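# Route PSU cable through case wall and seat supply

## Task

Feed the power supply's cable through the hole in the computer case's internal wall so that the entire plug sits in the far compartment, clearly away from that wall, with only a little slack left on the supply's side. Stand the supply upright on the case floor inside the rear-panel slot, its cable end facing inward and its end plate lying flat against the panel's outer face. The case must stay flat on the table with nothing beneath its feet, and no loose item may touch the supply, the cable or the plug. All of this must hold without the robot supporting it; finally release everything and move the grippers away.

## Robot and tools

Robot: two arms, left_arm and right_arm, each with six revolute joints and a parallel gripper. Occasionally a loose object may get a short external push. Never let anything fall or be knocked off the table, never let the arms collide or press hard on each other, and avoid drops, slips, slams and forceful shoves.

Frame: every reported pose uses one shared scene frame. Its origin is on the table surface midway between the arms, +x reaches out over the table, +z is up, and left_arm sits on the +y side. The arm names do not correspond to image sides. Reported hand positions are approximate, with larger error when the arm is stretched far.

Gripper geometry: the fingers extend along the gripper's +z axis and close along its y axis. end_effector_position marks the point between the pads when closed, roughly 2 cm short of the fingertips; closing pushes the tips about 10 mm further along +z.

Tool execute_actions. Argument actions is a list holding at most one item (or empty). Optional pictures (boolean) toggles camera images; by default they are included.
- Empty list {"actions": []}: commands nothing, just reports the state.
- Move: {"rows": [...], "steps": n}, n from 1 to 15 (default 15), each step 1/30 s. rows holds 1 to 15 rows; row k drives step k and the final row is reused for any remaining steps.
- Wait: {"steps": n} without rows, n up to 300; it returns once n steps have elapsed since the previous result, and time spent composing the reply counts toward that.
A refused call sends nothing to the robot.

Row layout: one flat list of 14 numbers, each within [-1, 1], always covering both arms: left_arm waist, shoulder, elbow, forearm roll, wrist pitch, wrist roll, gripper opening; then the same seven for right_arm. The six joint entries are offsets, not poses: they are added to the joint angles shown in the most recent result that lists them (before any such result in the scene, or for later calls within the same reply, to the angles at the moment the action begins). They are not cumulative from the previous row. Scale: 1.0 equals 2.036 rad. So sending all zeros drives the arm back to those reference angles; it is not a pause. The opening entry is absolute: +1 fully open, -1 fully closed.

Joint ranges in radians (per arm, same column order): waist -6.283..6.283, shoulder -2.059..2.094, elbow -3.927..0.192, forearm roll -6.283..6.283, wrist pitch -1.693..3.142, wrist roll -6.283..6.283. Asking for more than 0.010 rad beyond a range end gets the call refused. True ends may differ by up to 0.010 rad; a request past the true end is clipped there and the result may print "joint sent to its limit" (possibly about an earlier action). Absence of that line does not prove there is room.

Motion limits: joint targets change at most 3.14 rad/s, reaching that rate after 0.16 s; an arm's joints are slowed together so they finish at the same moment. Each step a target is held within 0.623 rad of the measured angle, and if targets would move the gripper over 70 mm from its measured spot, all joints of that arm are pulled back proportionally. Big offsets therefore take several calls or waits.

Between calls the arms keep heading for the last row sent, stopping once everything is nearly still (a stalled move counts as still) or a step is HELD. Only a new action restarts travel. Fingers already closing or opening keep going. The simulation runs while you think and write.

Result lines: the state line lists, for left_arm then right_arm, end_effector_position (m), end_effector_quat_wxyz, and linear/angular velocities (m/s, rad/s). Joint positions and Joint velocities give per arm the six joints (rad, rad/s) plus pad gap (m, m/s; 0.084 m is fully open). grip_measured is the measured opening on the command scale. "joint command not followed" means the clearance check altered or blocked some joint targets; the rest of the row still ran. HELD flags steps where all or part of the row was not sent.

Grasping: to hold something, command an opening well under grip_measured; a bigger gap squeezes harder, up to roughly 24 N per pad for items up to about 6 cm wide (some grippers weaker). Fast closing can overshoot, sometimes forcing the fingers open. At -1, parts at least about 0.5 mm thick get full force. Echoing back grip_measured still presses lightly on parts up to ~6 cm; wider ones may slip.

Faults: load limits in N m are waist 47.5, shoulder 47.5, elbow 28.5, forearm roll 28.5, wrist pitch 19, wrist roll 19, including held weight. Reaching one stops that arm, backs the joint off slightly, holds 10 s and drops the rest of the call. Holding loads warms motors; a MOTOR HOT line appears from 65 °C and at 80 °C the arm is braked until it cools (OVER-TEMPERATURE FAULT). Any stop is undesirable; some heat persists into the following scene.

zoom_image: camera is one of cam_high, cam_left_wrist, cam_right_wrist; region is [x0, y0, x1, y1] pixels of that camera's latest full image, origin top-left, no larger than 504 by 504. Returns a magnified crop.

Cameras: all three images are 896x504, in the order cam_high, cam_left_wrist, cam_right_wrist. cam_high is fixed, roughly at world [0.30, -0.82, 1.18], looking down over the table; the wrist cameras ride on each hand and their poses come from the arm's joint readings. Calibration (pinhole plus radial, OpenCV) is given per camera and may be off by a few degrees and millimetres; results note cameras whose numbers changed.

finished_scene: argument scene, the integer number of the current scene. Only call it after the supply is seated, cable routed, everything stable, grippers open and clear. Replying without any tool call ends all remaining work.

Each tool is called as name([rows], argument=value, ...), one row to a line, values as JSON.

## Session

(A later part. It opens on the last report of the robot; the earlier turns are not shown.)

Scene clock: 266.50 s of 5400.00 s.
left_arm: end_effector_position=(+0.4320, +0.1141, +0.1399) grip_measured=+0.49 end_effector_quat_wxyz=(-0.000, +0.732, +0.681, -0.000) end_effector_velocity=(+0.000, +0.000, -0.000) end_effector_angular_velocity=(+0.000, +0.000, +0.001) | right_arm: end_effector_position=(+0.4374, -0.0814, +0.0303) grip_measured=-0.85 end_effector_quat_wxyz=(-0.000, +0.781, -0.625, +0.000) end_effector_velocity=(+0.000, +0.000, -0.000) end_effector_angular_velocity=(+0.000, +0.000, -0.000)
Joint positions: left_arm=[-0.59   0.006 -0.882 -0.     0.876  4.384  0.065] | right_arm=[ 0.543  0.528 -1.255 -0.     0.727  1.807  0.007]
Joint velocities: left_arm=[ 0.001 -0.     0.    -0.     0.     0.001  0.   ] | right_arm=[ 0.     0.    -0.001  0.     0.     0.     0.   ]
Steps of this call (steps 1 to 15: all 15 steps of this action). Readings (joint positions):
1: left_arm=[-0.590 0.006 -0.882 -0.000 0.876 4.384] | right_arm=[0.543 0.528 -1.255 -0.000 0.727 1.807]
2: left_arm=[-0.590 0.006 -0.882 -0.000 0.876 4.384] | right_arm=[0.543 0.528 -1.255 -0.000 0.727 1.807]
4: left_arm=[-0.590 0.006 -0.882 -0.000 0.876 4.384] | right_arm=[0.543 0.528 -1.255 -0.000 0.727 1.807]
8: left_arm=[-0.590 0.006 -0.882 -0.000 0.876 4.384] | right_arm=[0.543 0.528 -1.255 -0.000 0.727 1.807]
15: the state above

execute_actions([
  {"rows": [[0,0,0,0,0,0,0.5, 0.0057,0.0038,-0.009,0,0.0052,0.0058,-1],[0,0,0,0,0,0,0.5, 0.0113,0.0076,-0.018,0,0.0104,0.0115,-1],[0,0,0,0,0,0,0.5, 0.017,0.0113,-0.0269,0,0.0157,0.0173,-1],[0,0,0,0,0,0,0.5, 0.0226,0.0151,-0.0359,0,0.0209,0.023,-1],[0,0,0,0,0,0,0.5, 0.0283,0.0189,-0.0449,0,0.0261,0.0288,-1]], "steps": 15},
], pictures=false)

execute_actions([
  {"steps": 8},
], pictures=false)

execute_actions([
  {"rows": [[0,0,0,0,0,0,0.5, 0.0053,0.0061,-0.0103,0,0.0042,0.0053,-1],[0,0,0,0,0,0,0.5, 0.0106,0.0122,-0.0206,0,0.0084,0.0106,-1],[0,0,0,0,0,0,0.5, 0.016,0.0183,-0.0308,0,0.0125,0.016,-1],[0,0,0,0,0,0,0.5, 0.0213,0.0244,-0.0411,0,0.0167,0.0213,-1],[0,0,0,0,0,0,0.5, 0.0266,0.0305,-0.0514,0,0.0209,0.0266,-1]], "steps": 15},
], pictures=false)

execute_actions([
  {"steps": 12},
])

Scene clock: 277.77 s of 5400.00 s.
left_arm: end_effector_position=(+0.4320, +0.1141, +0.1399) grip_measured=+0.49 end_effector_quat_wxyz=(-0.000, +0.732, +0.681, -0.000) end_effector_velocity=(+0.000, -0.000, +0.000) end_effector_angular_velocity=(-0.000, -0.001, +0.003) | right_arm: end_effector_position=(+0.4386, -0.0452, +0.0377) grip_measured=-0.85 end_effector_quat_wxyz=(+0.000, +0.781, -0.625, +0.000) end_effector_velocity=(+0.000, +0.005, +0.001) end_effector_angular_velocity=(-0.002, +0.003, -0.005)
Joint positions: left_arm=[-0.59   0.006 -0.882 -0.     0.876  4.384  0.065] | right_arm=[ 0.599  0.565 -1.344 -0.     0.779  1.864  0.007]
Joint velocities: left_arm=[-0.    -0.    -0.    -0.    -0.    -0.003 -0.   ] | right_arm=[ 0.008  0.009 -0.019  0.     0.013  0.014  0.   ]
Steps of this call (steps 1 to 15: the robot went on to your last target; steps 16 to 90: nothing new was sent; then 7.77 s passed at rest; steps 91 to 105: all 15 steps of this action). Readings (joint positions):
91: left_arm=[-0.590 0.006 -0.882 -0.000 0.876 4.384] | right_arm=[0.543 0.528 -1.255 -0.000 0.727 1.807]
92: left_arm=[-0.590 0.006 -0.882 -0.000 0.876 4.384] | right_arm=[0.544 0.529 -1.258 -0.000 0.729 1.809]
94: left_arm=[-0.590 0.006 -0.882 -0.000 0.876 4.384] | right_arm=[0.552 0.535 -1.272 -0.000 0.738 1.818]
98: left_arm=[-0.590 0.006 -0.882 -0.000 0.876 4.384] | right_arm=[0.586 0.556 -1.323 -0.000 0.765 1.849]
105: the state above

Scene clock: 278.03 s of 5400.00 s.
left_arm: end_effector_position=(+0.4320, +0.1141, +0.1399) grip_measured=+0.49 end_effector_quat_wxyz=(-0.000, +0.732, +0.681, -0.000) end_effector_velocity=(+0.000, +0.000, -0.000) end_effector_angular_velocity=(-0.000, -0.000, -0.000) | right_arm: end_effector_position=(+0.4388, -0.0443, +0.0382) grip_measured=-0.85 end_effector_quat_wxyz=(-0.000, +0.781, -0.625, +0.000) end_effector_velocity=(-0.000, +0.001, +0.000) end_effector_angular_velocity=(-0.000, -0.000, +0.001)
Joint positions: left_arm=[-0.59   0.006 -0.882 -0.     0.876  4.384  0.065] | right_arm=[ 0.6    0.566 -1.346 -0.     0.78   1.865  0.007]
Joint velocities: left_arm=[ 0.    -0.     0.    -0.    -0.     0.001 -0.   ] | right_arm=[ 0.002  0.001 -0.002 -0.     0.001  0.001 -0.   ]
Steps of this call (steps 1 to 8: the robot went on to your last target). Readings (joint positions):
1: left_arm=[-0.590 0.006 -0.882 -0.000 0.876 4.384] | right_arm=[0.599 0.565 -1.345 -0.000 0.779 1.864]
2: left_arm=[-0.590 0.006 -0.882 -0.000 0.876 4.384] | right_arm=[0.599 0.566 -1.345 -0.000 0.779 1.865]
4: left_arm=[-0.590 0.006 -0.882 -0.000 0.876 4.384] | right_arm=[0.600 0.566 -1.346 -0.000 0.780 1.865]
8: the state above

Scene clock: 278.53 s of 5400.00 s.
left_arm: end_effector_position=(+0.4320, +0.1141, +0.1399) grip_measured=+0.49 end_effector_quat_wxyz=(-0.000, +0.732, +0.681, -0.000) end_effector_velocity=(-0.000, +0.001, -0.000) end_effector_angular_velocity=(+0.000, +0.001, +0.001) | right_arm: end_effector_position=(+0.4402, -0.0079, +0.0382) grip_measured=-0.85 end_effector_quat_wxyz=(-0.000, +0.781, -0.625, +0.000) end_effector_velocity=(+0.002, +0.007, +0.001) end_effector_angular_velocity=(+0.002, -0.002, -0.005)
Joint positions: left_arm=[-0.59   0.006 -0.882 -0.     0.876  4.384  0.065] | right_arm=[ 0.653  0.627 -1.448 -0.     0.821  1.918  0.007]
Joint velocities: left_arm=[ 0.001  0.     0.001  0.     0.     0.    -0.   ] | right_arm=[ 0.008  0.013 -0.025  0.     0.01   0.013 -0.   ]
Steps of this call (steps 1 to 15: all 15 steps of this action). Readings (joint positions):
1: left_arm=[-0.590 0.006 -0.882 -0.000 0.876 4.384] | right_arm=[0.600 0.566 -1.347 -0.000 0.780 1.865]
2: left_arm=[-0.590 0.006 -0.882 -0.000 0.876 4.384] | right_arm=[0.601 0.568 -1.349 -0.000 0.781 1.867]
4: left_arm=[-0.590 0.006 -0.882 -0.000 0.876 4.384] | right_arm=[0.609 0.577 -1.366 -0.000 0.788 1.876]
8: left_arm=[-0.590 0.006 -0.882 -0.000 0.876 4.384] | right_arm=[0.640 0.611 -1.422 -0.000 0.810 1.904]
15: the state above

Scene clock: 278.93 s of 5400.00 s.
left_arm: end_effector_position=(+0.4320, +0.1141, +0.1399) grip_measured=+0.49 end_effector_quat_wxyz=(-0.000, +0.732, +0.681, -0.000) end_effector_velocity=(+0.000, -0.000, +0.000) end_effector_angular_velocity=(-0.000, -0.001, +0.000) | right_arm: end_effector_position=(+0.4402, -0.0069, +0.0382) grip_measured=-0.85 end_effector_quat_wxyz=(-0.000, +0.781, -0.625, +0.000) end_effector_velocity=(+0.000, +0.001, +0.000) end_effector_angular_velocity=(+0.000, -0.001, -0.001)
Joint positions: left_arm=[-0.59   0.006 -0.882 -0.     0.876  4.384  0.065] | right_arm=[ 0.654  0.628 -1.451 -0.     0.822  1.919  0.007]
Joint velocities: left_arm=[-0.    -0.    -0.001  0.     0.    -0.001 -0.   ] | right_arm=[ 0.001  0.    -0.002 -0.     0.     0.002 -0.   ]
Steps of this call (steps 1 to 12: the robot went on to your last target). Readings (joint positions):
1: left_arm=[-0.590 0.006 -0.882 -0.000 0.876 4.384] | right_arm=[0.653 0.627 -1.449 -0.000 0.822 1.919]
2: left_arm=[-0.590 0.006 -0.882 -0.000 0.876 4.384] | right_arm=[0.653 0.627 -1.450 -0.000 0.822 1.919]
4: left_arm=[-0.590 0.006 -0.882 -0.000 0.876 4.384] | right_arm=[0.653 0.627 -1.450 -0.000 0.822 1.919]
8: left_arm=[-0.590 0.006 -0.882 -0.000 0.876 4.384] | right_arm=[0.654 0.628 -1.451 -0.000 0.822 1.919]
12: the state above
camera_calibration (this result's frames):
cam_left_wrist: T_world_to_cam=[[0.99538, -0.0932675, -0.0227815, -0.380904], [-0.0931888, -0.995638, 0.00449081, 0.222187], [-0.023101, -0.00234709, -0.99973, 0.278023], [0, 0, 0, 1]] pos_world=[0.406272, 0.186345, 0.268273]
cam_right_wrist: T_world_to_cam=[[-0.975747, -0.218059, -0.0191948, 0.464874], [-0.218017, 0.975936, -0.00426419, 0.169948], [0.0196627, 0.0000240351, -0.999807, 0.160018], [0, 0, 0, 1]] pos_world=[0.487505, -0.0644924, 0.169635]

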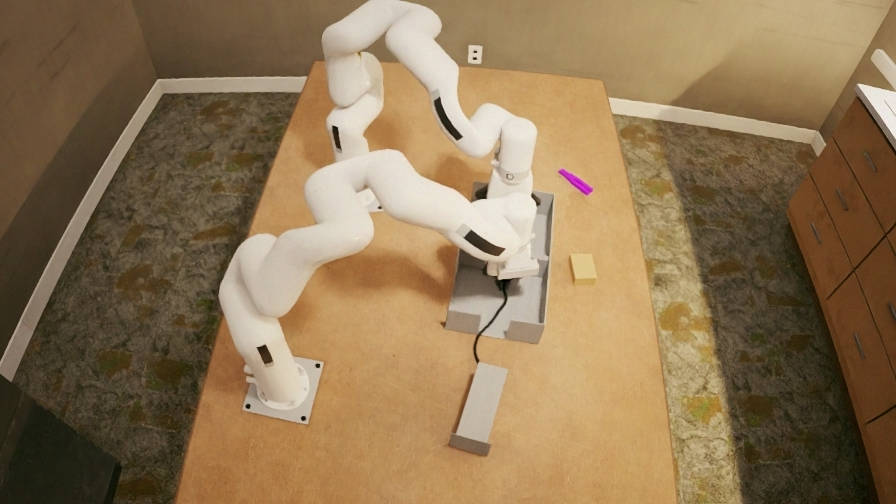

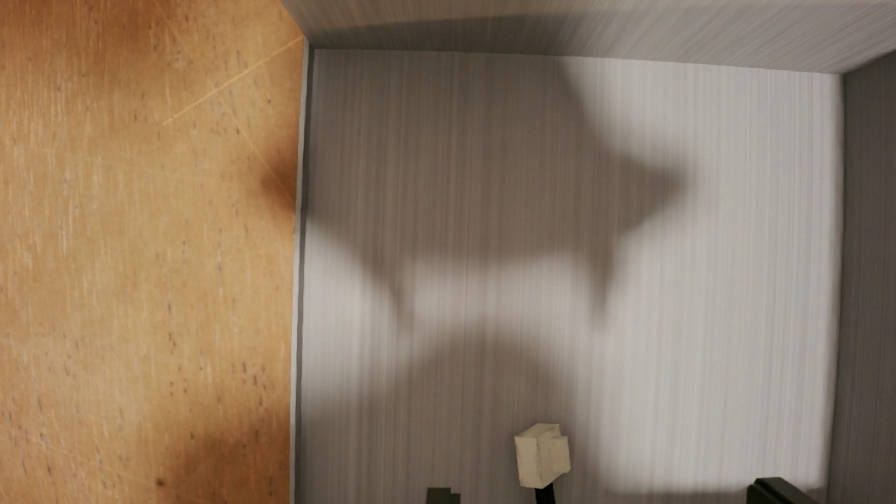

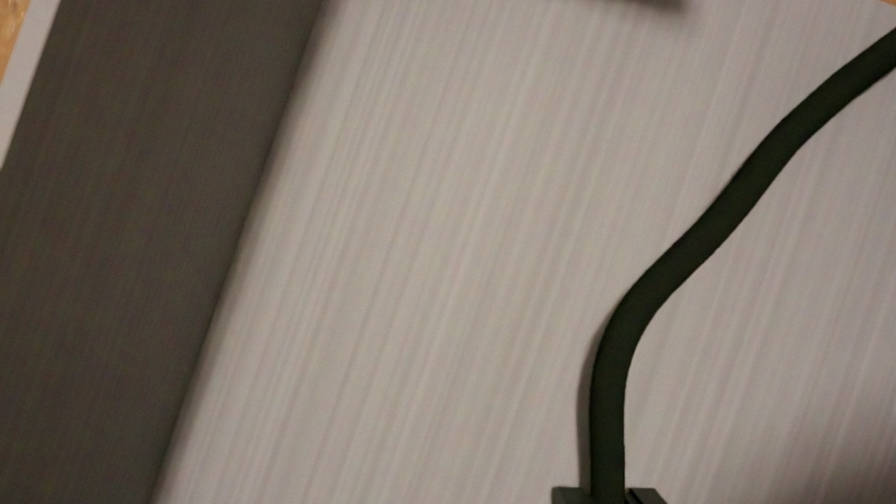

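execute_actions([
  {"rows": [[-0.0102,0.1139,0.0402,0,-0.154,-0.0597,0.5, 0,0,0,0,0,0,-1]], "steps": 15},
], pictures=false)

execute_actions([
  {"steps": 15},
], pictures=false)

execute_actions([
  {"rows": [[0,0,0,0,0,0,-1, 0,0,0,0,0,0,-1]], "steps": 15},
])

Scene clock: 285.23 s of 5400.00 s.
left_arm: end_effector_position=(+0.4279, +0.1062, +0.0345) grip_measured=+0.49 end_effector_quat_wxyz=(-0.001, +0.698, +0.716, -0.000) end_effector_velocity=(+0.017, -0.011, -0.016) end_effector_angular_velocity=(-0.031, -0.069, +0.044) | right_arm: end_effector_position=(+0.4402, -0.0069, +0.0383) grip_measured=-0.85 end_effector_quat_wxyz=(-0.000, +0.781, -0.625, +0.000) end_effector_velocity=(-0.000, -0.000, -0.000) end_effector_angular_velocity=(-0.000, +0.000, -0.002)
Joint positions: left_arm=[-0.61   0.229 -0.802 -0.     0.575  4.267  0.065] | right_arm=[ 0.654  0.628 -1.451 -0.     0.822  1.919  0.007]
Joint velocities: left_arm=[-0.006  0.059 -0.001 -0.    -0.133 -0.049  0.   ] | right_arm=[-0.    -0.     0.     0.     0.     0.002 -0.   ]
Steps of this call (steps 1 to 15: the robot went on to your last target; steps 16 to 90: nothing new was sent; then 2.80 s passed at rest; steps 91 to 105: all 15 steps of this action). Readings (joint positions):
91: left_arm=[-0.590 0.006 -0.881 -0.000 0.876 4.384] | right_arm=[0.654 0.628 -1.451 -0.000 0.822 1.919]
92: left_arm=[-0.590 0.008 -0.881 -0.000 0.872 4.382] | right_arm=[0.654 0.628 -1.451 -0.000 0.822 1.919]
94: left_arm=[-0.592 0.033 -0.875 -0.000 0.831 4.367] | right_arm=[0.654 0.628 -1.451 -0.000 0.822 1.919]
98: left_arm=[-0.602 0.144 -0.831 -0.000 0.692 4.313] | right_arm=[0.654 0.628 -1.451 -0.000 0.822 1.919]
105: the state above

Scene clock: 285.73 s of 5400.00 s.
left_arm: end_effector_position=(+0.4277, +0.1060, +0.0311) grip_measured=+0.49 end_effector_quat_wxyz=(-0.000, +0.697, +0.717, -0.000) end_effector_velocity=(-0.001, +0.000, -0.001) end_effector_angular_velocity=(+0.001, +0.003, +0.002) | right_arm: end_effector_position=(+0.4402, -0.0069, +0.0382) grip_measured=-0.85 end_effector_quat_wxyz=(-0.000, +0.781, -0.625, +0.000) end_effector_velocity=(-0.000, -0.000, -0.001) end_effector_angular_velocity=(-0.001, +0.001, +0.001)
Joint positions: left_arm=[-0.61   0.237 -0.8   -0.     0.563  4.263  0.065] | right_arm=[ 0.654  0.628 -1.451 -0.     0.822  1.919  0.007]
Joint velocities: left_arm=[-0.     0.002  0.001  0.    -0.001 -0.002 -0.   ] | right_arm=[-0.     0.     0.001 -0.001  0.    -0.001 -0.   ]
Steps of this call (steps 1 to 15: the robot went on to your last target). Readings (joint positions):
1: left_arm=[-0.610 0.231 -0.802 -0.000 0.571 4.266] | right_arm=[0.654 0.628 -1.451 -0.000 0.822 1.919]
2: left_arm=[-0.610 0.232 -0.802 -0.000 0.569 4.265] | right_arm=[0.654 0.628 -1.451 -0.000 0.822 1.919]
4: left_arm=[-0.610 0.234 -0.802 -0.000 0.566 4.264] | right_arm=[0.654 0.628 -1.451 -0.000 0.822 1.919]
8: left_arm=[-0.610 0.236 -0.800 -0.000 0.564 4.263] | right_arm=[0.654 0.628 -1.451 -0.000 0.822 1.919]
15: the state above

Scene clock: 286.23 s of 5400.00 s.
left_arm: end_effector_position=(+0.4278, +0.1060, +0.0311) grip_measured=-0.59 end_effector_quat_wxyz=(-0.000, +0.697, +0.717, -0.000) end_effector_velocity=(-0.001, -0.000, -0.000) end_effector_angular_velocity=(+0.001, +0.001, -0.001) | right_arm: end_effector_position=(+0.4402, -0.0069, +0.0382) grip_measured=-0.85 end_effector_quat_wxyz=(-0.000, +0.781, -0.625, +0.000) end_effector_velocity=(+0.000, +0.000, +0.000) end_effector_angular_velocity=(+0.001, -0.001, -0.001)
Joint positions: left_arm=[-0.61   0.237 -0.8   -0.     0.563  4.263  0.018] | right_arm=[ 0.654  0.628 -1.451 -0.     0.822  1.919  0.007]
Joint velocities: left_arm=[-0.001  0.     0.001  0.     0.    -0.    -0.   ] | right_arm=[-0.    -0.    -0.001  0.001  0.     0.    -0.   ]
Steps of this call (steps 1 to 15: all 15 steps of this action). Readings (joint positions):
1: left_arm=[-0.610 0.237 -0.800 -0.000 0.563 4.263] | right_arm=[0.654 0.628 -1.451 -0.000 0.822 1.919]
2: left_arm=[-0.610 0.237 -0.800 -0.000 0.563 4.263] | right_arm=[0.654 0.628 -1.451 -0.000 0.822 1.919]
4: left_arm=[-0.610 0.237 -0.800 -0.000 0.563 4.263] | right_arm=[0.654 0.628 -1.451 -0.000 0.822 1.919]
8: left_arm=[-0.610 0.237 -0.800 -0.000 0.563 4.263] | right_arm=[0.654 0.628 -1.451 -0.000 0.822 1.919]
15: the state above
camera_calibration (this result's frames):
cam_left_wrist: T_world_to_cam=[[0.999718, 0.00737358, -0.0225524, -0.392453], [0.0074768, -0.999962, 0.00449594, 0.171549], [-0.0225184, -0.00466329, -0.999736, 0.169145], [0, 0, 0, 1]] pos_world=[0.394869, 0.175225, 0.159478]
cam_right_wrist: T_world_to_cam=[[-0.975746, -0.218063, -0.0191692, 0.464865], [-0.218021, 0.975935, -0.00427521, 0.169954], [0.0196402, 0.0000077733, -0.999807, 0.16002], [0, 0, 0, 1]] pos_world=[0.487501, -0.0644952, 0.169627]

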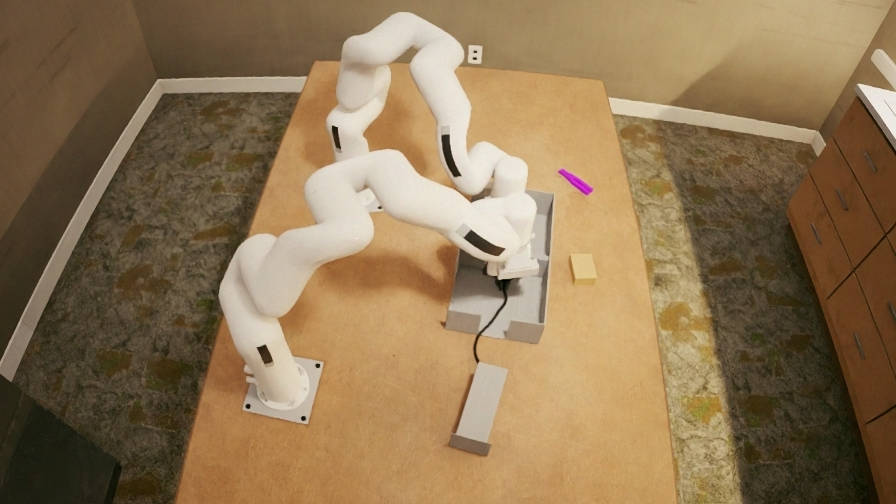

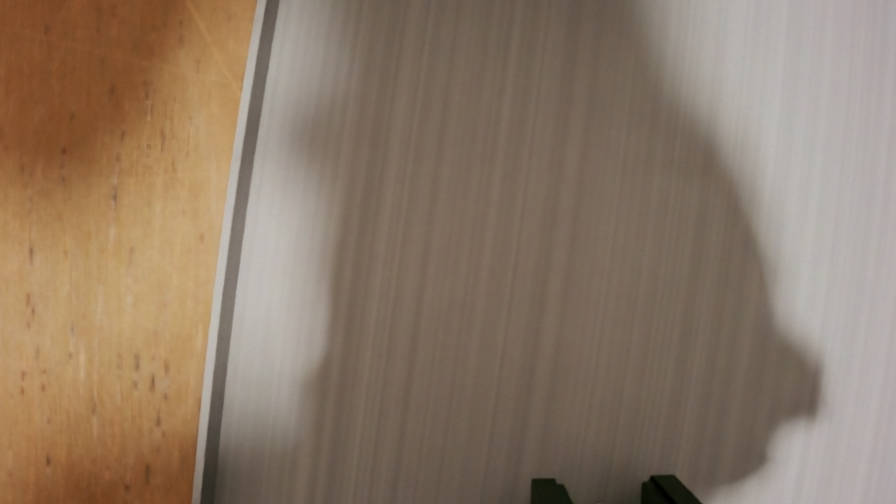

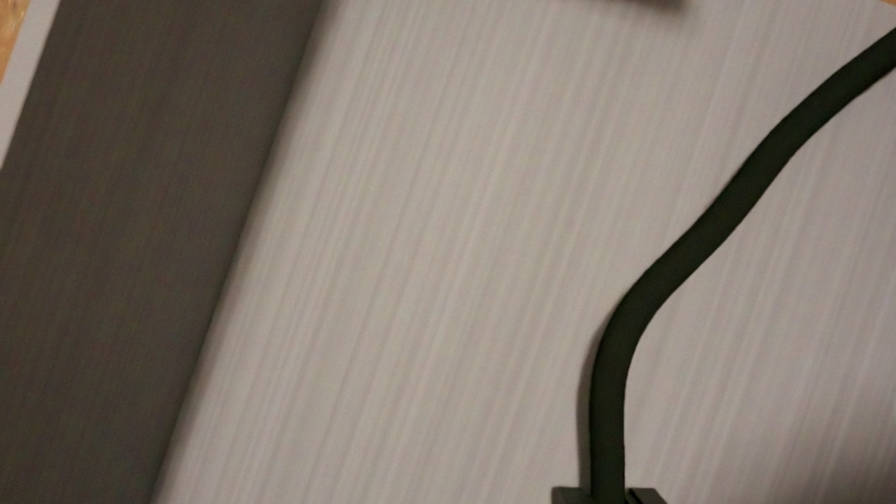

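execute_actions([
  {"rows": [[0,0,0,0,0,0,-1, 0,0,0,0,0,0,1]], "steps": 12},
], pictures=false)

execute_actions([
  {"rows": [[0,0,0,0,0,0,-1, 0,-0.0872,-0.0602,0,0.1479,0,1]], "steps": 15},
], pictures=false)

execute_actions([
  {"steps": 10},
], pictures=false)

execute_actions([
  {"rows": [[0,0,0,0,0,0,-1, -0.3202,-0.2227,0.3136,0,-0.0914,-0.1586,1]], "steps": 15},
], pictures=false)

execute_actions([
  {"steps": 35},
])

Scene clock: 294.90 s of 5400.00 s.
left_arm: end_effector_position=(+0.4278, +0.1059, +0.0311) grip_measured=-0.59 end_effector_quat_wxyz=(-0.000, +0.697, +0.717, -0.000) end_effector_velocity=(-0.000, +0.000, -0.000) end_effector_angular_velocity=(+0.000, +0.001, +0.001) | right_arm: end_effector_position=(+0.4402, -0.0069, +0.0383) grip_measured=+0.99 end_effector_quat_wxyz=(-0.000, +0.781, -0.625, +0.000) end_effector_velocity=(+0.001, +0.000, +0.001) end_effector_angular_velocity=(+0.002, -0.002, -0.001)
Joint positions: left_arm=[-0.61   0.237 -0.8   -0.     0.563  4.263  0.018] | right_arm=[ 0.654  0.628 -1.451 -0.     0.822  1.919  0.084]
Joint velocities: left_arm=[ 0.     0.     0.001  0.    -0.    -0.    -0.   ] | right_arm=[-0.    -0.001 -0.001  0.    -0.     0.     0.028]
Steps of this call (steps 1 to 15: the robot went on to your last target; steps 16 to 90: nothing new was sent; then 5.27 s passed at rest; steps 91 to 102: all 12 steps of this action). Readings (joint positions):
91: left_arm=[-0.610 0.237 -0.800 -0.000 0.563 4.263] | right_arm=[0.654 0.628 -1.451 -0.000 0.822 1.919]
92: left_arm=[-0.610 0.237 -0.800 -0.000 0.563 4.263] | right_arm=[0.654 0.628 -1.451 -0.000 0.822 1.919]
94: left_arm=[-0.611 0.237 -0.800 -0.000 0.563 4.263] | right_arm=[0.654 0.628 -1.451 -0.000 0.822 1.919]
98: left_arm=[-0.610 0.237 -0.800 -0.000 0.563 4.263] | right_arm=[0.654 0.628 -1.451 -0.000 0.822 1.919]
102: the state above

Scene clock: 295.40 s of 5400.00 s.
left_arm: end_effector_position=(+0.4278, +0.1059, +0.0311) grip_measured=-0.59 end_effector_quat_wxyz=(-0.000, +0.697, +0.717, -0.000) end_effector_velocity=(-0.000, +0.000, -0.000) end_effector_angular_velocity=(+0.000, +0.001, -0.000) | right_arm: end_effector_position=(+0.4418, -0.0059, +0.1657) grip_measured=+1.00 end_effector_quat_wxyz=(-0.002, +0.781, -0.625, +0.001) end_effector_velocity=(-0.026, -0.016, +0.028) end_effector_angular_velocity=(-0.050, +0.080, -0.001)
Joint positions: left_arm=[-0.61   0.237 -0.8   -0.     0.563  4.263  0.018] | right_arm=[ 0.654  0.457 -1.57  -0.     1.108  1.919  0.084]
Joint velocities: left_arm=[ 0.001  0.     0.    -0.     0.     0.001  0.   ] | right_arm=[-0.    -0.057 -0.018  0.001  0.169  0.001 -0.   ]
Steps of this call (steps 1 to 15: all 15 steps of this action). Readings (joint positions):
1: left_arm=[-0.610 0.237 -0.800 -0.000 0.563 4.263] | right_arm=[0.654 0.628 -1.451 -0.000 0.823 1.919]
2: left_arm=[-0.610 0.237 -0.800 -0.000 0.563 4.263] | right_arm=[0.654 0.626 -1.452 -0.000 0.827 1.919]
4: left_arm=[-0.610 0.237 -0.800 -0.000 0.563 4.263] | right_arm=[0.654 0.608 -1.462 -0.000 0.867 1.919]
8: left_arm=[-0.610 0.237 -0.800 -0.000 0.563 4.263] | right_arm=[0.654 0.532 -1.519 -0.000 0.981 1.919]
15: the state above

Scene clock: 295.73 s of 5400.00 s.
left_arm: end_effector_position=(+0.4278, +0.1059, +0.0311) grip_measured=-0.59 end_effector_quat_wxyz=(-0.000, +0.697, +0.717, -0.000) end_effector_velocity=(-0.000, -0.000, -0.000) end_effector_angular_velocity=(+0.000, +0.000, -0.000) | right_arm: end_effector_position=(+0.4399, -0.0071, +0.1691) grip_measured=+1.00 end_effector_quat_wxyz=(+0.001, +0.781, -0.625, -0.000) end_effector_velocity=(+0.001, +0.001, +0.006) end_effector_angular_velocity=(+0.004, -0.007, +0.000)
Joint positions: left_arm=[-0.61   0.237 -0.8   -0.     0.563  4.263  0.018] | right_arm=[ 0.654  0.451 -1.573 -0.     1.123  1.919  0.084]
Joint velocities: left_arm=[-0.001 -0.     0.    -0.    -0.    -0.001  0.   ] | right_arm=[ 0.    -0.007 -0.006 -0.001  0.005  0.    -0.   ]
Steps of this call (steps 1 to 10: the robot went on to your last target). Readings (joint positions):
1: left_arm=[-0.610 0.237 -0.800 -0.000 0.563 4.263] | right_arm=[0.654 0.455 -1.570 -0.000 1.112 1.919]
2: left_arm=[-0.610 0.237 -0.800 -0.000 0.563 4.263] | right_arm=[0.654 0.455 -1.570 -0.000 1.116 1.919]
4: left_arm=[-0.610 0.237 -0.800 -0.000 0.563 4.263] | right_arm=[0.654 0.454 -1.570 -0.000 1.120 1.919]
8: left_arm=[-0.610 0.237 -0.800 -0.000 0.563 4.263] | right_arm=[0.654 0.452 -1.572 -0.000 1.123 1.919]
10: the state above

Scene clock: 296.23 s of 5400.00 s.
left_arm: end_effector_position=(+0.4278, +0.1059, +0.0311) grip_measured=-0.59 end_effector_quat_wxyz=(-0.000, +0.697, +0.717, -0.000) end_effector_velocity=(-0.000, -0.000, -0.000) end_effector_angular_velocity=(+0.000, +0.000, -0.000) | right_arm: end_effector_position=(+0.4550, -0.1750, +0.1715) grip_measured=+1.00 end_effector_quat_wxyz=(+0.000, +0.734, -0.679, +0.000) end_effector_velocity=(-0.037, -0.390, -0.007) end_effector_angular_velocity=(-0.001, +0.002, -0.345)
Joint positions: left_arm=[-0.61   0.237 -0.8   -0.     0.563  4.263  0.018] | right_arm=[ 0.37   0.253 -1.294 -0.     1.042  1.778  0.084]
Joint velocities: left_arm=[-0.  0. -0.  0.  0.  0. -0.] | right_arm=[-0.681 -0.471  0.666 -0.    -0.193 -0.336 -0.   ]
Steps of this call (steps 1 to 15: all 15 steps of this action). Readings (joint positions):
1: left_arm=[-0.610 0.237 -0.800 -0.000 0.563 4.263] | right_arm=[0.654 0.451 -1.573 -0.000 1.123 1.919]
2: left_arm=[-0.610 0.237 -0.800 -0.000 0.563 4.263] | right_arm=[0.652 0.449 -1.569 -0.000 1.122 1.917]
4: left_arm=[-0.610 0.237 -0.800 -0.000 0.563 4.263] | right_arm=[0.622 0.425 -1.535 0.000 1.111 1.899]
8: left_arm=[-0.610 0.237 -0.800 -0.000 0.563 4.263] | right_arm=[0.526 0.361 -1.447 -0.000 1.086 1.855]
15: the state above

Scene clock: 297.40 s of 5400.00 s.
left_arm: end_effector_position=(+0.4278, +0.1059, +0.0311) grip_measured=-0.59 end_effector_quat_wxyz=(-0.000, +0.697, +0.717, -0.000) end_effector_velocity=(+0.000, -0.000, +0.000) end_effector_angular_velocity=(-0.000, -0.001, -0.001) | right_arm: end_effector_position=(+0.3917, -0.3622, +0.1595) grip_measured=+1.00 end_effector_quat_wxyz=(+0.000, +0.668, -0.744, -0.000) end_effector_velocity=(-0.001, -0.001, -0.000) end_effector_angular_velocity=(-0.000, +0.000, -0.001)
Joint positions: left_arm=[-0.61   0.237 -0.8   -0.     0.563  4.263  0.018] | right_arm=[ 0.002 -0.002 -0.934 -0.     0.937  1.597  0.084]
Joint velocities: left_arm=[ 0.    -0.    -0.     0.    -0.     0.001 -0.   ] | right_arm=[-0.001 -0.001  0.002 -0.    -0.    -0.    -0.   ]
Steps of this call (steps 1 to 35: the robot went on to your last target). Readings (joint positions):
1: left_arm=[-0.610 0.237 -0.800 -0.000 0.563 4.263] | right_arm=[0.347 0.237 -1.272 -0.000 1.035 1.767]
2: left_arm=[-0.610 0.237 -0.800 -0.000 0.563 4.263] | right_arm=[0.324 0.221 -1.250 -0.000 1.029 1.756]
4: left_arm=[-0.610 0.237 -0.800 -0.000 0.563 4.263] | right_arm=[0.278 0.189 -1.204 -0.000 1.015 1.733]
8: left_arm=[-0.610 0.237 -0.800 -0.000 0.563 4.263] | right_arm=[0.183 0.124 -1.112 -0.000 0.989 1.686]
35: the state above
camera_calibration (this result's frames):
cam_left_wrist: T_world_to_cam=[[0.999719, 0.00731308, -0.0225486, -0.392437], [0.0074165, -0.999962, 0.00450616, 0.171545], [-0.0225148, -0.00467212, -0.999736, 0.169143], [0, 0, 0, 1]] pos_world=[0.394862, 0.175198, 0.159476]
cam_right_wrist: T_world_to_cam=[[-0.993913, 0.108668, -0.0181059, 0.467763], [0.108765, 0.994057, -0.00447648, 0.38518], [0.0175119, -0.00641853, -0.999826, 0.280711], [0, 0, 0, 1]] pos_world=[0.418106, -0.43192, 0.290856]

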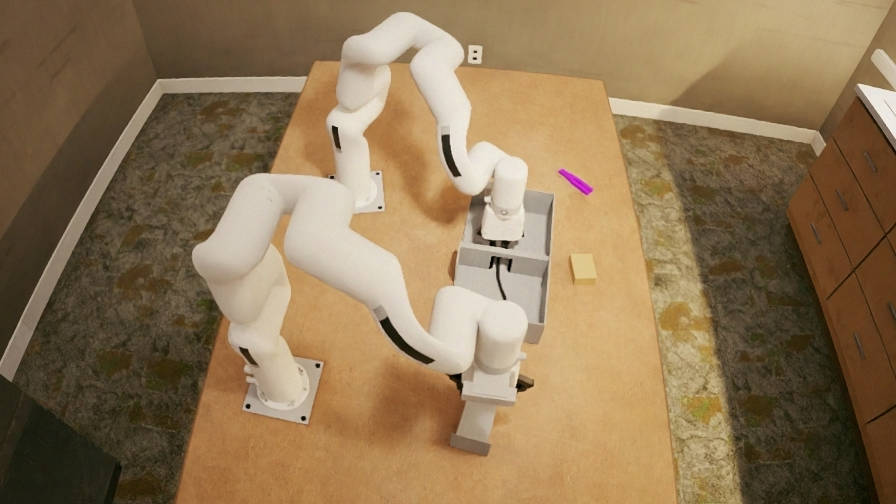

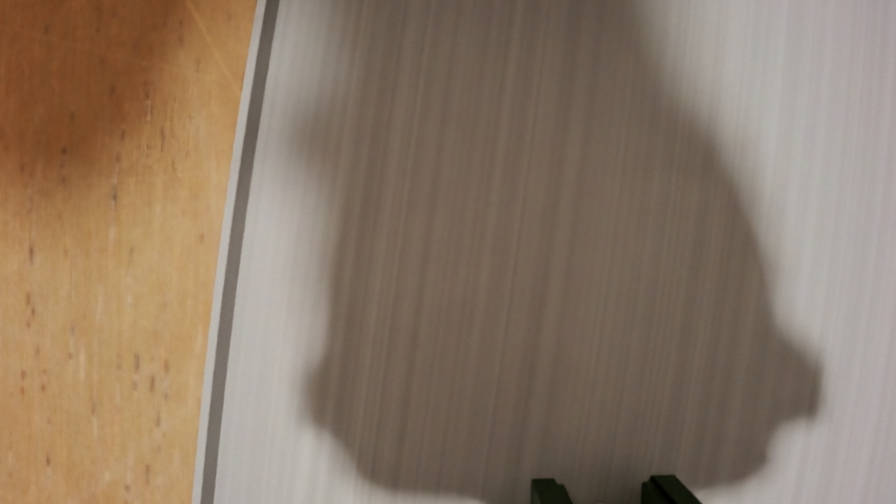

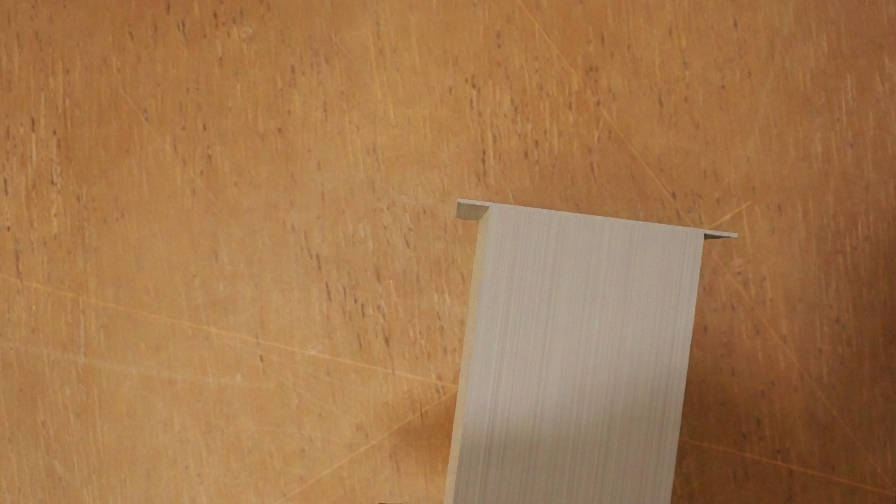

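execute_actions([
  {"rows": [[0,0,0,0,0,0,-1, 0.0141,0.0268,0.0138,0,-0.0411,0.0706,1]], "steps": 15},
], pictures=false)

execute_actions([
  {"steps": 8},
])

Scene clock: 304.87 s of 5400.00 s.
left_arm: end_effector_position=(+0.4278, +0.1059, +0.0311) grip_measured=-0.59 end_effector_quat_wxyz=(-0.000, +0.697, +0.717, -0.000) end_effector_velocity=(+0.001, -0.000, +0.000) end_effector_angular_velocity=(-0.000, -0.001, +0.000) | right_arm: end_effector_position=(+0.3959, -0.3497, +0.1310) grip_measured=+1.00 end_effector_quat_wxyz=(+0.000, -0.625, +0.781, -0.001) end_effector_velocity=(-0.000, +0.002, -0.005) end_effector_angular_velocity=(+0.000, +0.001, -0.020)
Joint positions: left_arm=[-0.61   0.237 -0.8   -0.     0.563  4.263  0.018] | right_arm=[ 0.031  0.051 -0.907 -0.     0.854  1.738  0.084]
Joint velocities: left_arm=[ 0.    -0.    -0.001  0.     0.     0.    -0.   ] | right_arm=[ 0.004  0.008  0.006  0.    -0.013  0.024 -0.   ]
Steps of this call (steps 1 to 15: the robot went on to your last target; steps 16 to 90: nothing new was sent; then 3.97 s passed at rest; steps 91 to 105: all 15 steps of this action). Readings (joint positions):
91: left_arm=[-0.610 0.237 -0.800 -0.000 0.563 4.263] | right_arm=[0.002 -0.002 -0.934 -0.000 0.937 1.597]
92: left_arm=[-0.610 0.237 -0.800 -0.000 0.563 4.263] | right_arm=[0.003 -0.001 -0.934 -0.000 0.934 1.601]
94: left_arm=[-0.610 0.237 -0.800 -0.000 0.563 4.263] | right_arm=[0.010 0.012 -0.929 -0.000 0.912 1.639]
98: left_arm=[-0.610 0.237 -0.800 -0.000 0.563 4.263] | right_arm=[0.027 0.045 -0.908 -0.000 0.869 1.715]
105: the state above

Scene clock: 305.13 s of 5400.00 s.
left_arm: end_effector_position=(+0.4278, +0.1059, +0.0311) grip_measured=-0.59 end_effector_quat_wxyz=(-0.000, +0.697, +0.717, -0.000) end_effector_velocity=(-0.000, -0.000, -0.000) end_effector_angular_velocity=(+0.000, +0.001, -0.001) | right_arm: end_effector_position=(+0.3957, -0.3494, +0.1303) grip_measured=+1.00 end_effector_quat_wxyz=(+0.000, -0.624, +0.782, -0.000) end_effector_velocity=(-0.000, +0.000, -0.001) end_effector_angular_velocity=(-0.000, +0.001, -0.001)
Joint positions: left_arm=[-0.61   0.237 -0.8   -0.     0.563  4.263  0.018] | right_arm=[ 0.031  0.052 -0.907 -0.     0.853  1.74   0.084]
Joint velocities: left_arm=[-0.001  0.     0.    -0.     0.     0.001  0.   ] | right_arm=[ 0.001  0.001  0.001 -0.    -0.001  0.001 -0.   ]
Steps of this call (steps 1 to 8: the robot went on to your last target). Readings (joint positions):
1: left_arm=[-0.610 0.237 -0.800 -0.000 0.563 4.263] | right_arm=[0.031 0.052 -0.907 -0.000 0.854 1.739]
2: left_arm=[-0.610 0.237 -0.800 -0.000 0.563 4.263] | right_arm=[0.031 0.052 -0.907 -0.000 0.854 1.739]
4: left_arm=[-0.610 0.237 -0.800 -0.000 0.563 4.263] | right_arm=[0.031 0.052 -0.907 -0.000 0.854 1.740]
8: the state above
camera_calibration (this result's frames):
cam_left_wrist: T_world_to_cam=[[0.999719, 0.0073129, -0.0225485, -0.392437], [0.00741632, -0.999962, 0.00450626, 0.171545], [-0.0225147, -0.00467222, -0.999736, 0.169143], [0, 0, 0, 1]] pos_world=[0.394862, 0.175198, 0.159476]
cam_right_wrist: T_world_to_cam=[[-0.974877, 0.221898, -0.0193884, 0.501964], [0.222019, 0.975033, -0.00431466, 0.320513], [0.0179469, -0.00851086, -0.999803, 0.250635], [0, 0, 0, 1]] pos_world=[0.413695, -0.421763, 0.261701]

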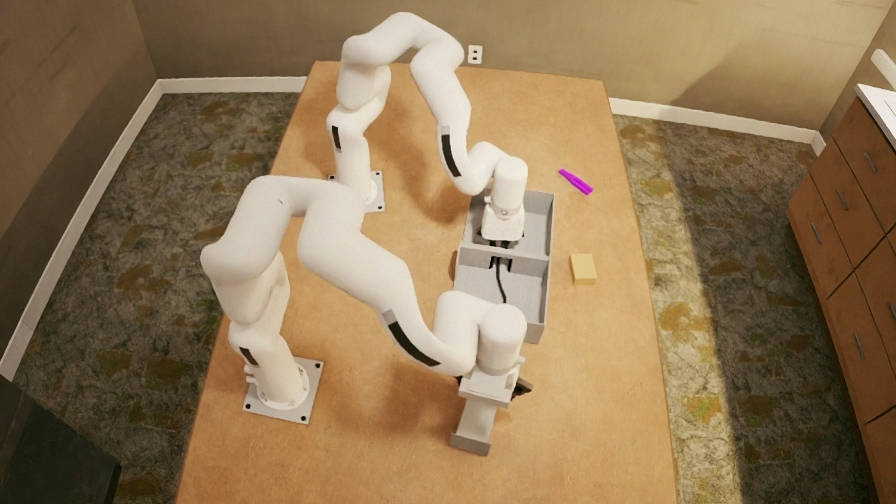

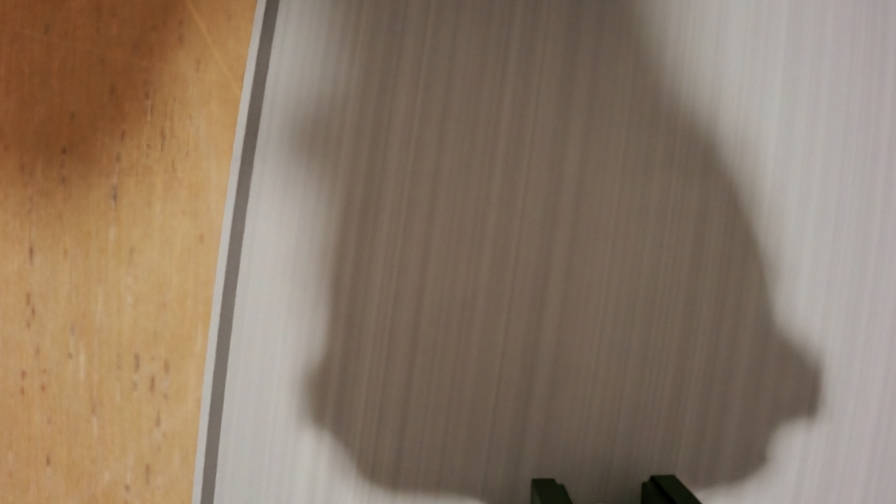

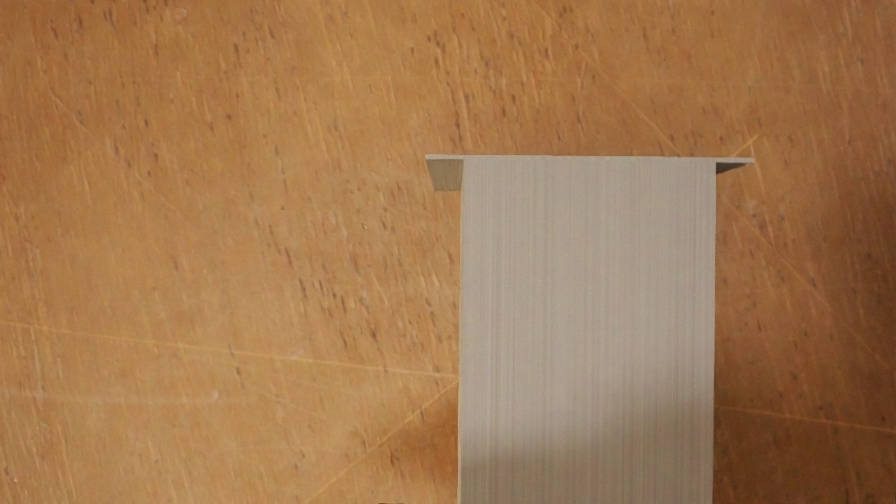

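execute_actions([
  {"rows": [[0,0,0,0,0,0,-1, 0,0.0629,0.0271,0,-0.089,0,1]], "steps": 15},
], pictures=false)

execute_actions([
  {"steps": 12},
], pictures=false)

execute_actions([
  {"rows": [[0,0,0,0,0,0,-1, 0,0,0,0,0,0,-0.3]], "steps": 15},
], pictures=false)

Scene clock: 308.53 s of 5400.00 s.
left_arm: end_effector_position=(+0.4278, +0.1059, +0.0311) grip_measured=-0.59 end_effector_quat_wxyz=(-0.000, +0.697, +0.717, -0.000) end_effector_velocity=(-0.000, -0.000, -0.000) end_effector_angular_velocity=(-0.000, +0.000, -0.001) | right_arm: end_effector_position=(+0.3959, -0.3494, +0.0675) grip_measured=+1.00 end_effector_quat_wxyz=(+0.000, -0.624, +0.781, -0.000) end_effector_velocity=(-0.003, +0.000, -0.011) end_effector_angular_velocity=(+0.000, +0.002, -0.000)
Joint positions: left_arm=[-0.61   0.237 -0.8   -0.     0.563  4.263  0.018] | right_arm=[ 0.031  0.178 -0.854 -0.     0.675  1.74   0.084]
Joint velocities: left_arm=[-0.    -0.     0.    -0.    -0.     0.001 -0.   ] | right_arm=[-0.     0.019  0.014  0.    -0.031  0.    -0.   ]
Steps of this call (steps 1 to 15: the robot went on to your last target; steps 16 to 87: nothing new was sent; steps 88 to 102: all 15 steps of this action). Readings (joint positions):
88: left_arm=[-0.610 0.237 -0.800 -0.000 0.563 4.263] | right_arm=[0.031 0.053 -0.906 -0.000 0.853 1.740]
89: left_arm=[-0.610 0.237 -0.800 -0.000 0.563 4.263] | right_arm=[0.031 0.055 -0.906 -0.000 0.849 1.740]
91: left_arm=[-0.610 0.237 -0.800 -0.000 0.563 4.263] | right_arm=[0.031 0.079 -0.898 -0.000 0.808 1.740]
95: left_arm=[-0.610 0.237 -0.800 -0.000 0.563 4.263] | right_arm=[0.031 0.160 -0.856 -0.000 0.710 1.740]
102: the state above

Scene clock: 308.93 s of 5400.00 s.
left_arm: end_effector_position=(+0.4278, +0.1059, +0.0311) grip_measured=-0.59 end_effector_quat_wxyz=(-0.000, +0.697, +0.717, -0.000) end_effector_velocity=(-0.000, +0.000, -0.000) end_effector_angular_velocity=(+0.000, +0.001, +0.003) | right_arm: end_effector_position=(+0.3951, -0.3494, +0.0657) grip_measured=+1.00 end_effector_quat_wxyz=(-0.000, -0.624, +0.781, +0.000) end_effector_velocity=(-0.001, +0.000, -0.001) end_effector_angular_velocity=(+0.000, +0.003, +0.001)
Joint positions: left_arm=[-0.61   0.237 -0.8   -0.     0.563  4.263  0.018] | right_arm=[ 0.031  0.18  -0.851 -0.     0.672  1.74   0.084]
Joint velocities: left_arm=[ 0.    -0.     0.     0.     0.    -0.002 -0.   ] | right_arm=[ 0.     0.002  0.002  0.    -0.    -0.001  0.   ]
Steps of this call (steps 1 to 12: the robot went on to your last target). Readings (joint positions):
1: left_arm=[-0.610 0.237 -0.800 -0.000 0.563 4.263] | right_arm=[0.031 0.178 -0.853 -0.000 0.674 1.740]
2: left_arm=[-0.610 0.237 -0.800 -0.000 0.563 4.263] | right_arm=[0.031 0.179 -0.853 -0.000 0.674 1.740]
4: left_arm=[-0.610 0.237 -0.800 -0.000 0.563 4.263] | right_arm=[0.031 0.179 -0.852 -0.000 0.673 1.740]
8: left_arm=[-0.610 0.237 -0.800 -0.000 0.563 4.263] | right_arm=[0.031 0.180 -0.852 -0.000 0.672 1.740]
12: the state above

Scene clock: 309.43 s of 5400.00 s.
left_arm: end_effector_position=(+0.4278, +0.1059, +0.0311) grip_measured=-0.59 end_effector_quat_wxyz=(-0.000, +0.697, +0.717, -0.000) end_effector_velocity=(+0.000, +0.000, -0.000) end_effector_angular_velocity=(-0.000, -0.000, +0.000) | right_arm: end_effector_position=(+0.3952, -0.3494, +0.0658) grip_measured=+0.50 end_effector_quat_wxyz=(-0.000, -0.624, +0.781, +0.000) end_effector_velocity=(+0.000, -0.000, -0.000) end_effector_angular_velocity=(+0.000, +0.000, -0.001)
Joint positions: left_arm=[-0.61   0.237 -0.8   -0.     0.563  4.263  0.018] | right_arm=[ 0.031  0.18  -0.852 -0.     0.672  1.74   0.065]
Joint velocities: left_arm=[ 0.  0. -0. -0. -0.  0. -0.] | right_arm=[-0.     0.001 -0.001  0.     0.     0.001 -0.   ]
Steps of this call (steps 1 to 15: all 15 steps of this action). Readings (joint positions):
1: left_arm=[-0.610 0.237 -0.800 -0.000 0.563 4.263] | right_arm=[0.031 0.180 -0.851 -0.000 0.672 1.740]
2: left_arm=[-0.610 0.237 -0.800 -0.000 0.563 4.263] | right_arm=[0.031 0.180 -0.851 -0.000 0.672 1.740]
4: left_arm=[-0.610 0.237 -0.800 -0.000 0.563 4.263] | right_arm=[0.031 0.180 -0.852 -0.000 0.672 1.740]
8: left_arm=[-0.610 0.237 -0.800 -0.000 0.563 4.263] | right_arm=[0.031 0.180 -0.852 -0.000 0.672 1.740]
15: the state above

execute_actions([
  {"rows": [[0,0,0,0,0,0,-1, 0.0178,-0.0205,-0.0162,0,0.0367,0.0038,-0.3],[0,0,0,0,0,0,-1, 0.0356,-0.0411,-0.0324,0,0.0735,0.0076,-0.3],[0,0,0,0,0,0,-1, 0.0535,-0.0616,-0.0486,0,0.1102,0.0115,-0.3],[0,0,0,0,0,0,-1, 0.0713,-0.0822,-0.0648,0,0.147,0.0153,-0.3]], "steps": 15},
], pictures=false)

execute_actions([
  {"steps": 12},
], pictures=false)

execute_actions([
  {"rows": [[0.0164,-0.006,0.0068,0,-0.0008,0.0287,-1, 0,0,0,0,0,0,-0.3],[0.0327,-0.012,0.0136,0,-0.0016,0.0573,-1, 0,0,0,0,0,0,-0.3],[0.049,-0.018,0.0204,0,-0.0025,0.086,-1, 0,0,0,0,0,0,-0.3],[0.0654,-0.0239,0.0272,0,-0.0033,0.1146,-1, 0,0,0,0,0,0,-0.3]], "steps": 15},
], pictures=false)

execute_actions([
  {"steps": 10},
])

Scene clock: 327.40 s of 5400.00 s.
left_arm: end_effector_position=(+0.4278, +0.1060, +0.0311) grip_measured=-0.59 end_effector_quat_wxyz=(-0.000, +0.697, +0.717, -0.000) end_effector_velocity=(-0.000, -0.000, -0.000) end_effector_angular_velocity=(-0.000, +0.000, +0.001) | right_arm: end_effector_position=(+0.4014, -0.2858, +0.1657) grip_measured=+0.50 end_effector_quat_wxyz=(-0.001, +0.666, -0.746, +0.001) end_effector_velocity=(-0.030, +0.022, +0.020) end_effector_angular_velocity=(-0.009, +0.088, +0.038)
Joint positions: left_arm=[-0.61   0.237 -0.8   -0.     0.563  4.263  0.018] | right_arm=[ 0.17   0.02  -0.978 -0.     0.957  1.77   0.065]
Joint velocities: left_arm=[-0.     0.     0.    -0.    -0.    -0.001  0.   ] | right_arm=[ 0.053 -0.054 -0.019 -0.002  0.161  0.017 -0.   ]
Steps of this call (steps 1 to 15: the robot went on to your last target; steps 16 to 90: nothing new was sent; then 14.47 s passed at rest; steps 91 to 105: all 15 steps of this action). Readings (joint positions):
91: left_arm=[-0.610 0.237 -0.800 -0.000 0.563 4.263] | right_arm=[0.031 0.180 -0.852 -0.000 0.672 1.740]
92: left_arm=[-0.610 0.237 -0.800 -0.000 0.563 4.263] | right_arm=[0.032 0.179 -0.852 -0.000 0.677 1.741]
94: left_arm=[-0.610 0.237 -0.800 -0.000 0.563 4.263] | right_arm=[0.048 0.163 -0.861 -0.000 0.718 1.745]
98: left_arm=[-0.610 0.237 -0.800 -0.000 0.563 4.263] | right_arm=[0.110 0.091 -0.922 -0.000 0.834 1.757]
105: the state above

Scene clock: 327.80 s of 5400.00 s.
left_arm: end_effector_position=(+0.4278, +0.1060, +0.0311) grip_measured=-0.59 end_effector_quat_wxyz=(-0.000, +0.697, +0.717, -0.000) end_effector_velocity=(+0.001, -0.000, +0.000) end_effector_angular_velocity=(-0.000, -0.001, -0.002) | right_arm: end_effector_position=(+0.4000, -0.2833, +0.1693) grip_measured=+0.50 end_effector_quat_wxyz=(+0.001, +0.667, -0.745, -0.000) end_effector_velocity=(+0.001, +0.001, +0.002) end_effector_angular_velocity=(+0.001, -0.003, +0.002)
Joint positions: left_arm=[-0.61   0.237 -0.8   -0.     0.563  4.263  0.018] | right_arm=[ 0.176  0.014 -0.983 -0.     0.971  1.771  0.065]
Joint velocities: left_arm=[ 0.     0.    -0.001 -0.    -0.     0.002 -0.   ] | right_arm=[ 0.003 -0.003 -0.003  0.001  0.002  0.    -0.   ]
Steps of this call (steps 1 to 12: the robot went on to your last target). Readings (joint positions):
1: left_arm=[-0.610 0.237 -0.800 -0.000 0.563 4.263] | right_arm=[0.172 0.018 -0.978 -0.000 0.961 1.770]
2: left_arm=[-0.610 0.237 -0.800 -0.000 0.563 4.263] | right_arm=[0.173 0.017 -0.979 -0.000 0.964 1.771]
4: left_arm=[-0.610 0.237 -0.800 -0.000 0.563 4.263] | right_arm=[0.174 0.016 -0.979 -0.000 0.968 1.771]
8: left_arm=[-0.610 0.237 -0.800 -0.000 0.563 4.263] | right_arm=[0.175 0.014 -0.982 -0.000 0.970 1.771]
12: the state above

Scene clock: 328.30 s of 5400.00 s.
left_arm: end_effector_position=(+0.4341, +0.1639, +0.0349) grip_measured=-0.59 end_effector_quat_wxyz=(-0.000, +0.731, +0.682, -0.000) end_effector_velocity=(+0.000, +0.011, +0.001) end_effector_angular_velocity=(-0.000, -0.000, -0.035) | right_arm: end_effector_position=(+0.4000, -0.2833, +0.1693) grip_measured=+0.50 end_effector_quat_wxyz=(+0.001, +0.667, -0.745, -0.000) end_effector_velocity=(-0.000, -0.001, -0.000) end_effector_angular_velocity=(-0.002, +0.001, +0.002)
Joint positions: left_arm=[-0.481  0.19  -0.746 -0.     0.556  4.49   0.018] | right_arm=[ 0.176  0.014 -0.983 -0.     0.971  1.771  0.065]
Joint velocities: left_arm=[ 0.025 -0.01   0.011  0.    -0.002  0.06   0.   ] | right_arm=[-0.001 -0.001  0.001 -0.002  0.001 -0.001 -0.   ]
Steps of this call (steps 1 to 15: all 15 steps of this action). Readings (joint positions):
1: left_arm=[-0.610 0.237 -0.800 -0.000 0.563 4.263] | right_arm=[0.176 0.013 -0.983 -0.000 0.971 1.771]
2: left_arm=[-0.609 0.236 -0.799 -0.000 0.563 4.267] | right_arm=[0.176 0.013 -0.983 -0.000 0.971 1.771]
4: left_arm=[-0.590 0.229 -0.791 -0.000 0.562 4.304] | right_arm=[0.176 0.014 -0.983 -0.000 0.971 1.771]
8: left_arm=[-0.513 0.202 -0.760 -0.000 0.558 4.430] | right_arm=[0.176 0.014 -0.983 -0.000 0.971 1.771]
15: the state above

Scene clock: 328.63 s of 5400.00 s.
left_arm: end_effector_position=(+0.4341, +0.1652, +0.0349) grip_measured=-0.59 end_effector_quat_wxyz=(-0.000, +0.732, +0.681, -0.000) end_effector_velocity=(-0.000, +0.001, -0.000) end_effector_angular_velocity=(+0.000, +0.001, -0.002) | right_arm: end_effector_position=(+0.4000, -0.2833, +0.1692) grip_measured=+0.50 end_effector_quat_wxyz=(+0.001, +0.667, -0.745, -0.000) end_effector_velocity=(+0.000, -0.000, +0.000) end_effector_angular_velocity=(-0.000, -0.000, +0.000)
Joint positions: left_arm=[-0.478  0.189 -0.745 -0.     0.556  4.496  0.018] | right_arm=[ 0.176  0.014 -0.983 -0.     0.971  1.771  0.065]
Joint velocities: left_arm=[ 0.001 -0.001  0.002 -0.    -0.     0.003  0.   ] | right_arm=[-0.     0.    -0.001 -0.     0.    -0.    -0.   ]
Steps of this call (steps 1 to 10: the robot went on to your last target). Readings (joint positions):
1: left_arm=[-0.480 0.189 -0.746 -0.000 0.556 4.492] | right_arm=[0.176 0.014 -0.983 -0.000 0.971 1.771]
2: left_arm=[-0.479 0.189 -0.745 -0.000 0.556 4.493] | right_arm=[0.176 0.014 -0.983 -0.000 0.971 1.771]
4: left_arm=[-0.479 0.189 -0.745 -0.000 0.556 4.494] | right_arm=[0.176 0.014 -0.983 -0.000 0.971 1.771]
8: left_arm=[-0.478 0.189 -0.745 -0.000 0.556 4.496] | right_arm=[0.176 0.014 -0.983 -0.000 0.971 1.771]
10: the state above
camera_calibration (this result's frames):
cam_left_wrist: T_world_to_cam=[[0.995428, -0.0928096, -0.0225547, -0.380755], [-0.0927301, -0.995681, 0.00454556, 0.273535], [-0.0228791, -0.00243328, -0.999735, 0.173139], [0, 0, 0, 1]] pos_world=[0.408341, 0.237437, 0.163262]
cam_right_wrist: T_world_to_cam=[[-0.993795, 0.109913, -0.0170241, 0.467681], [0.110009, 0.993919, -0.00478574, 0.305483], [0.0163946, -0.00662885, -0.999844, 0.291213], [0, 0, 0, 1]] pos_world=[0.426399, -0.353099, 0.300591]

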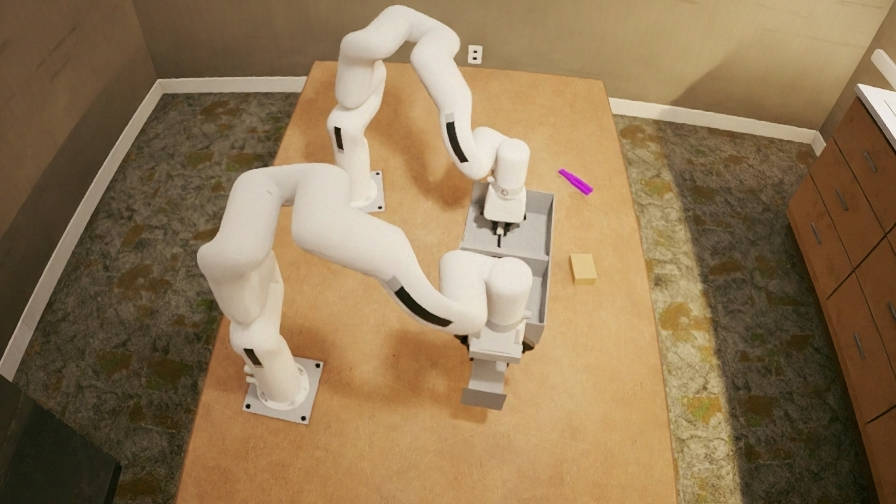

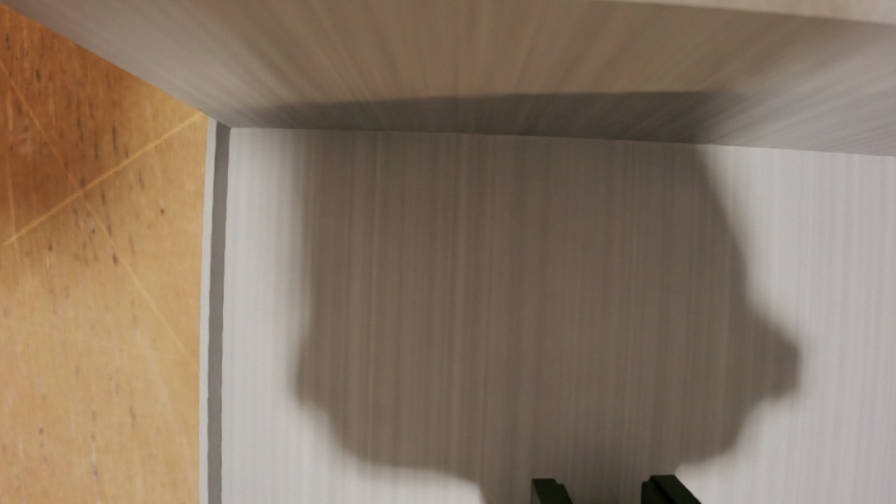

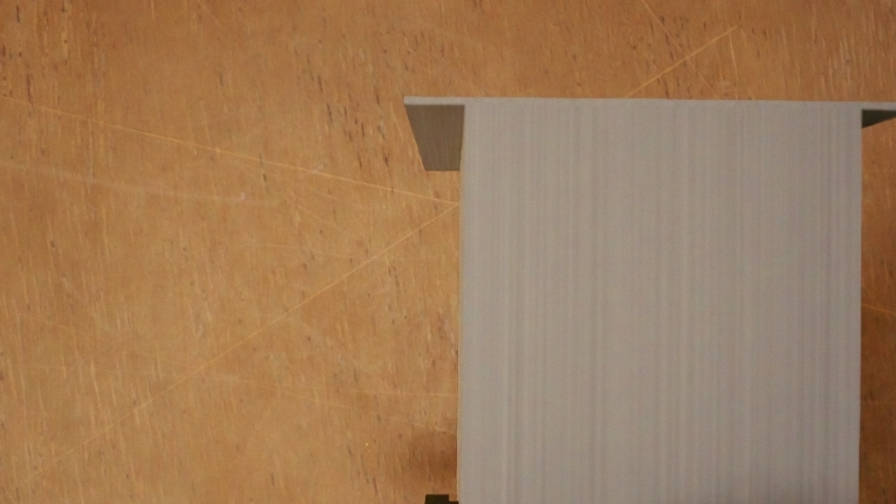

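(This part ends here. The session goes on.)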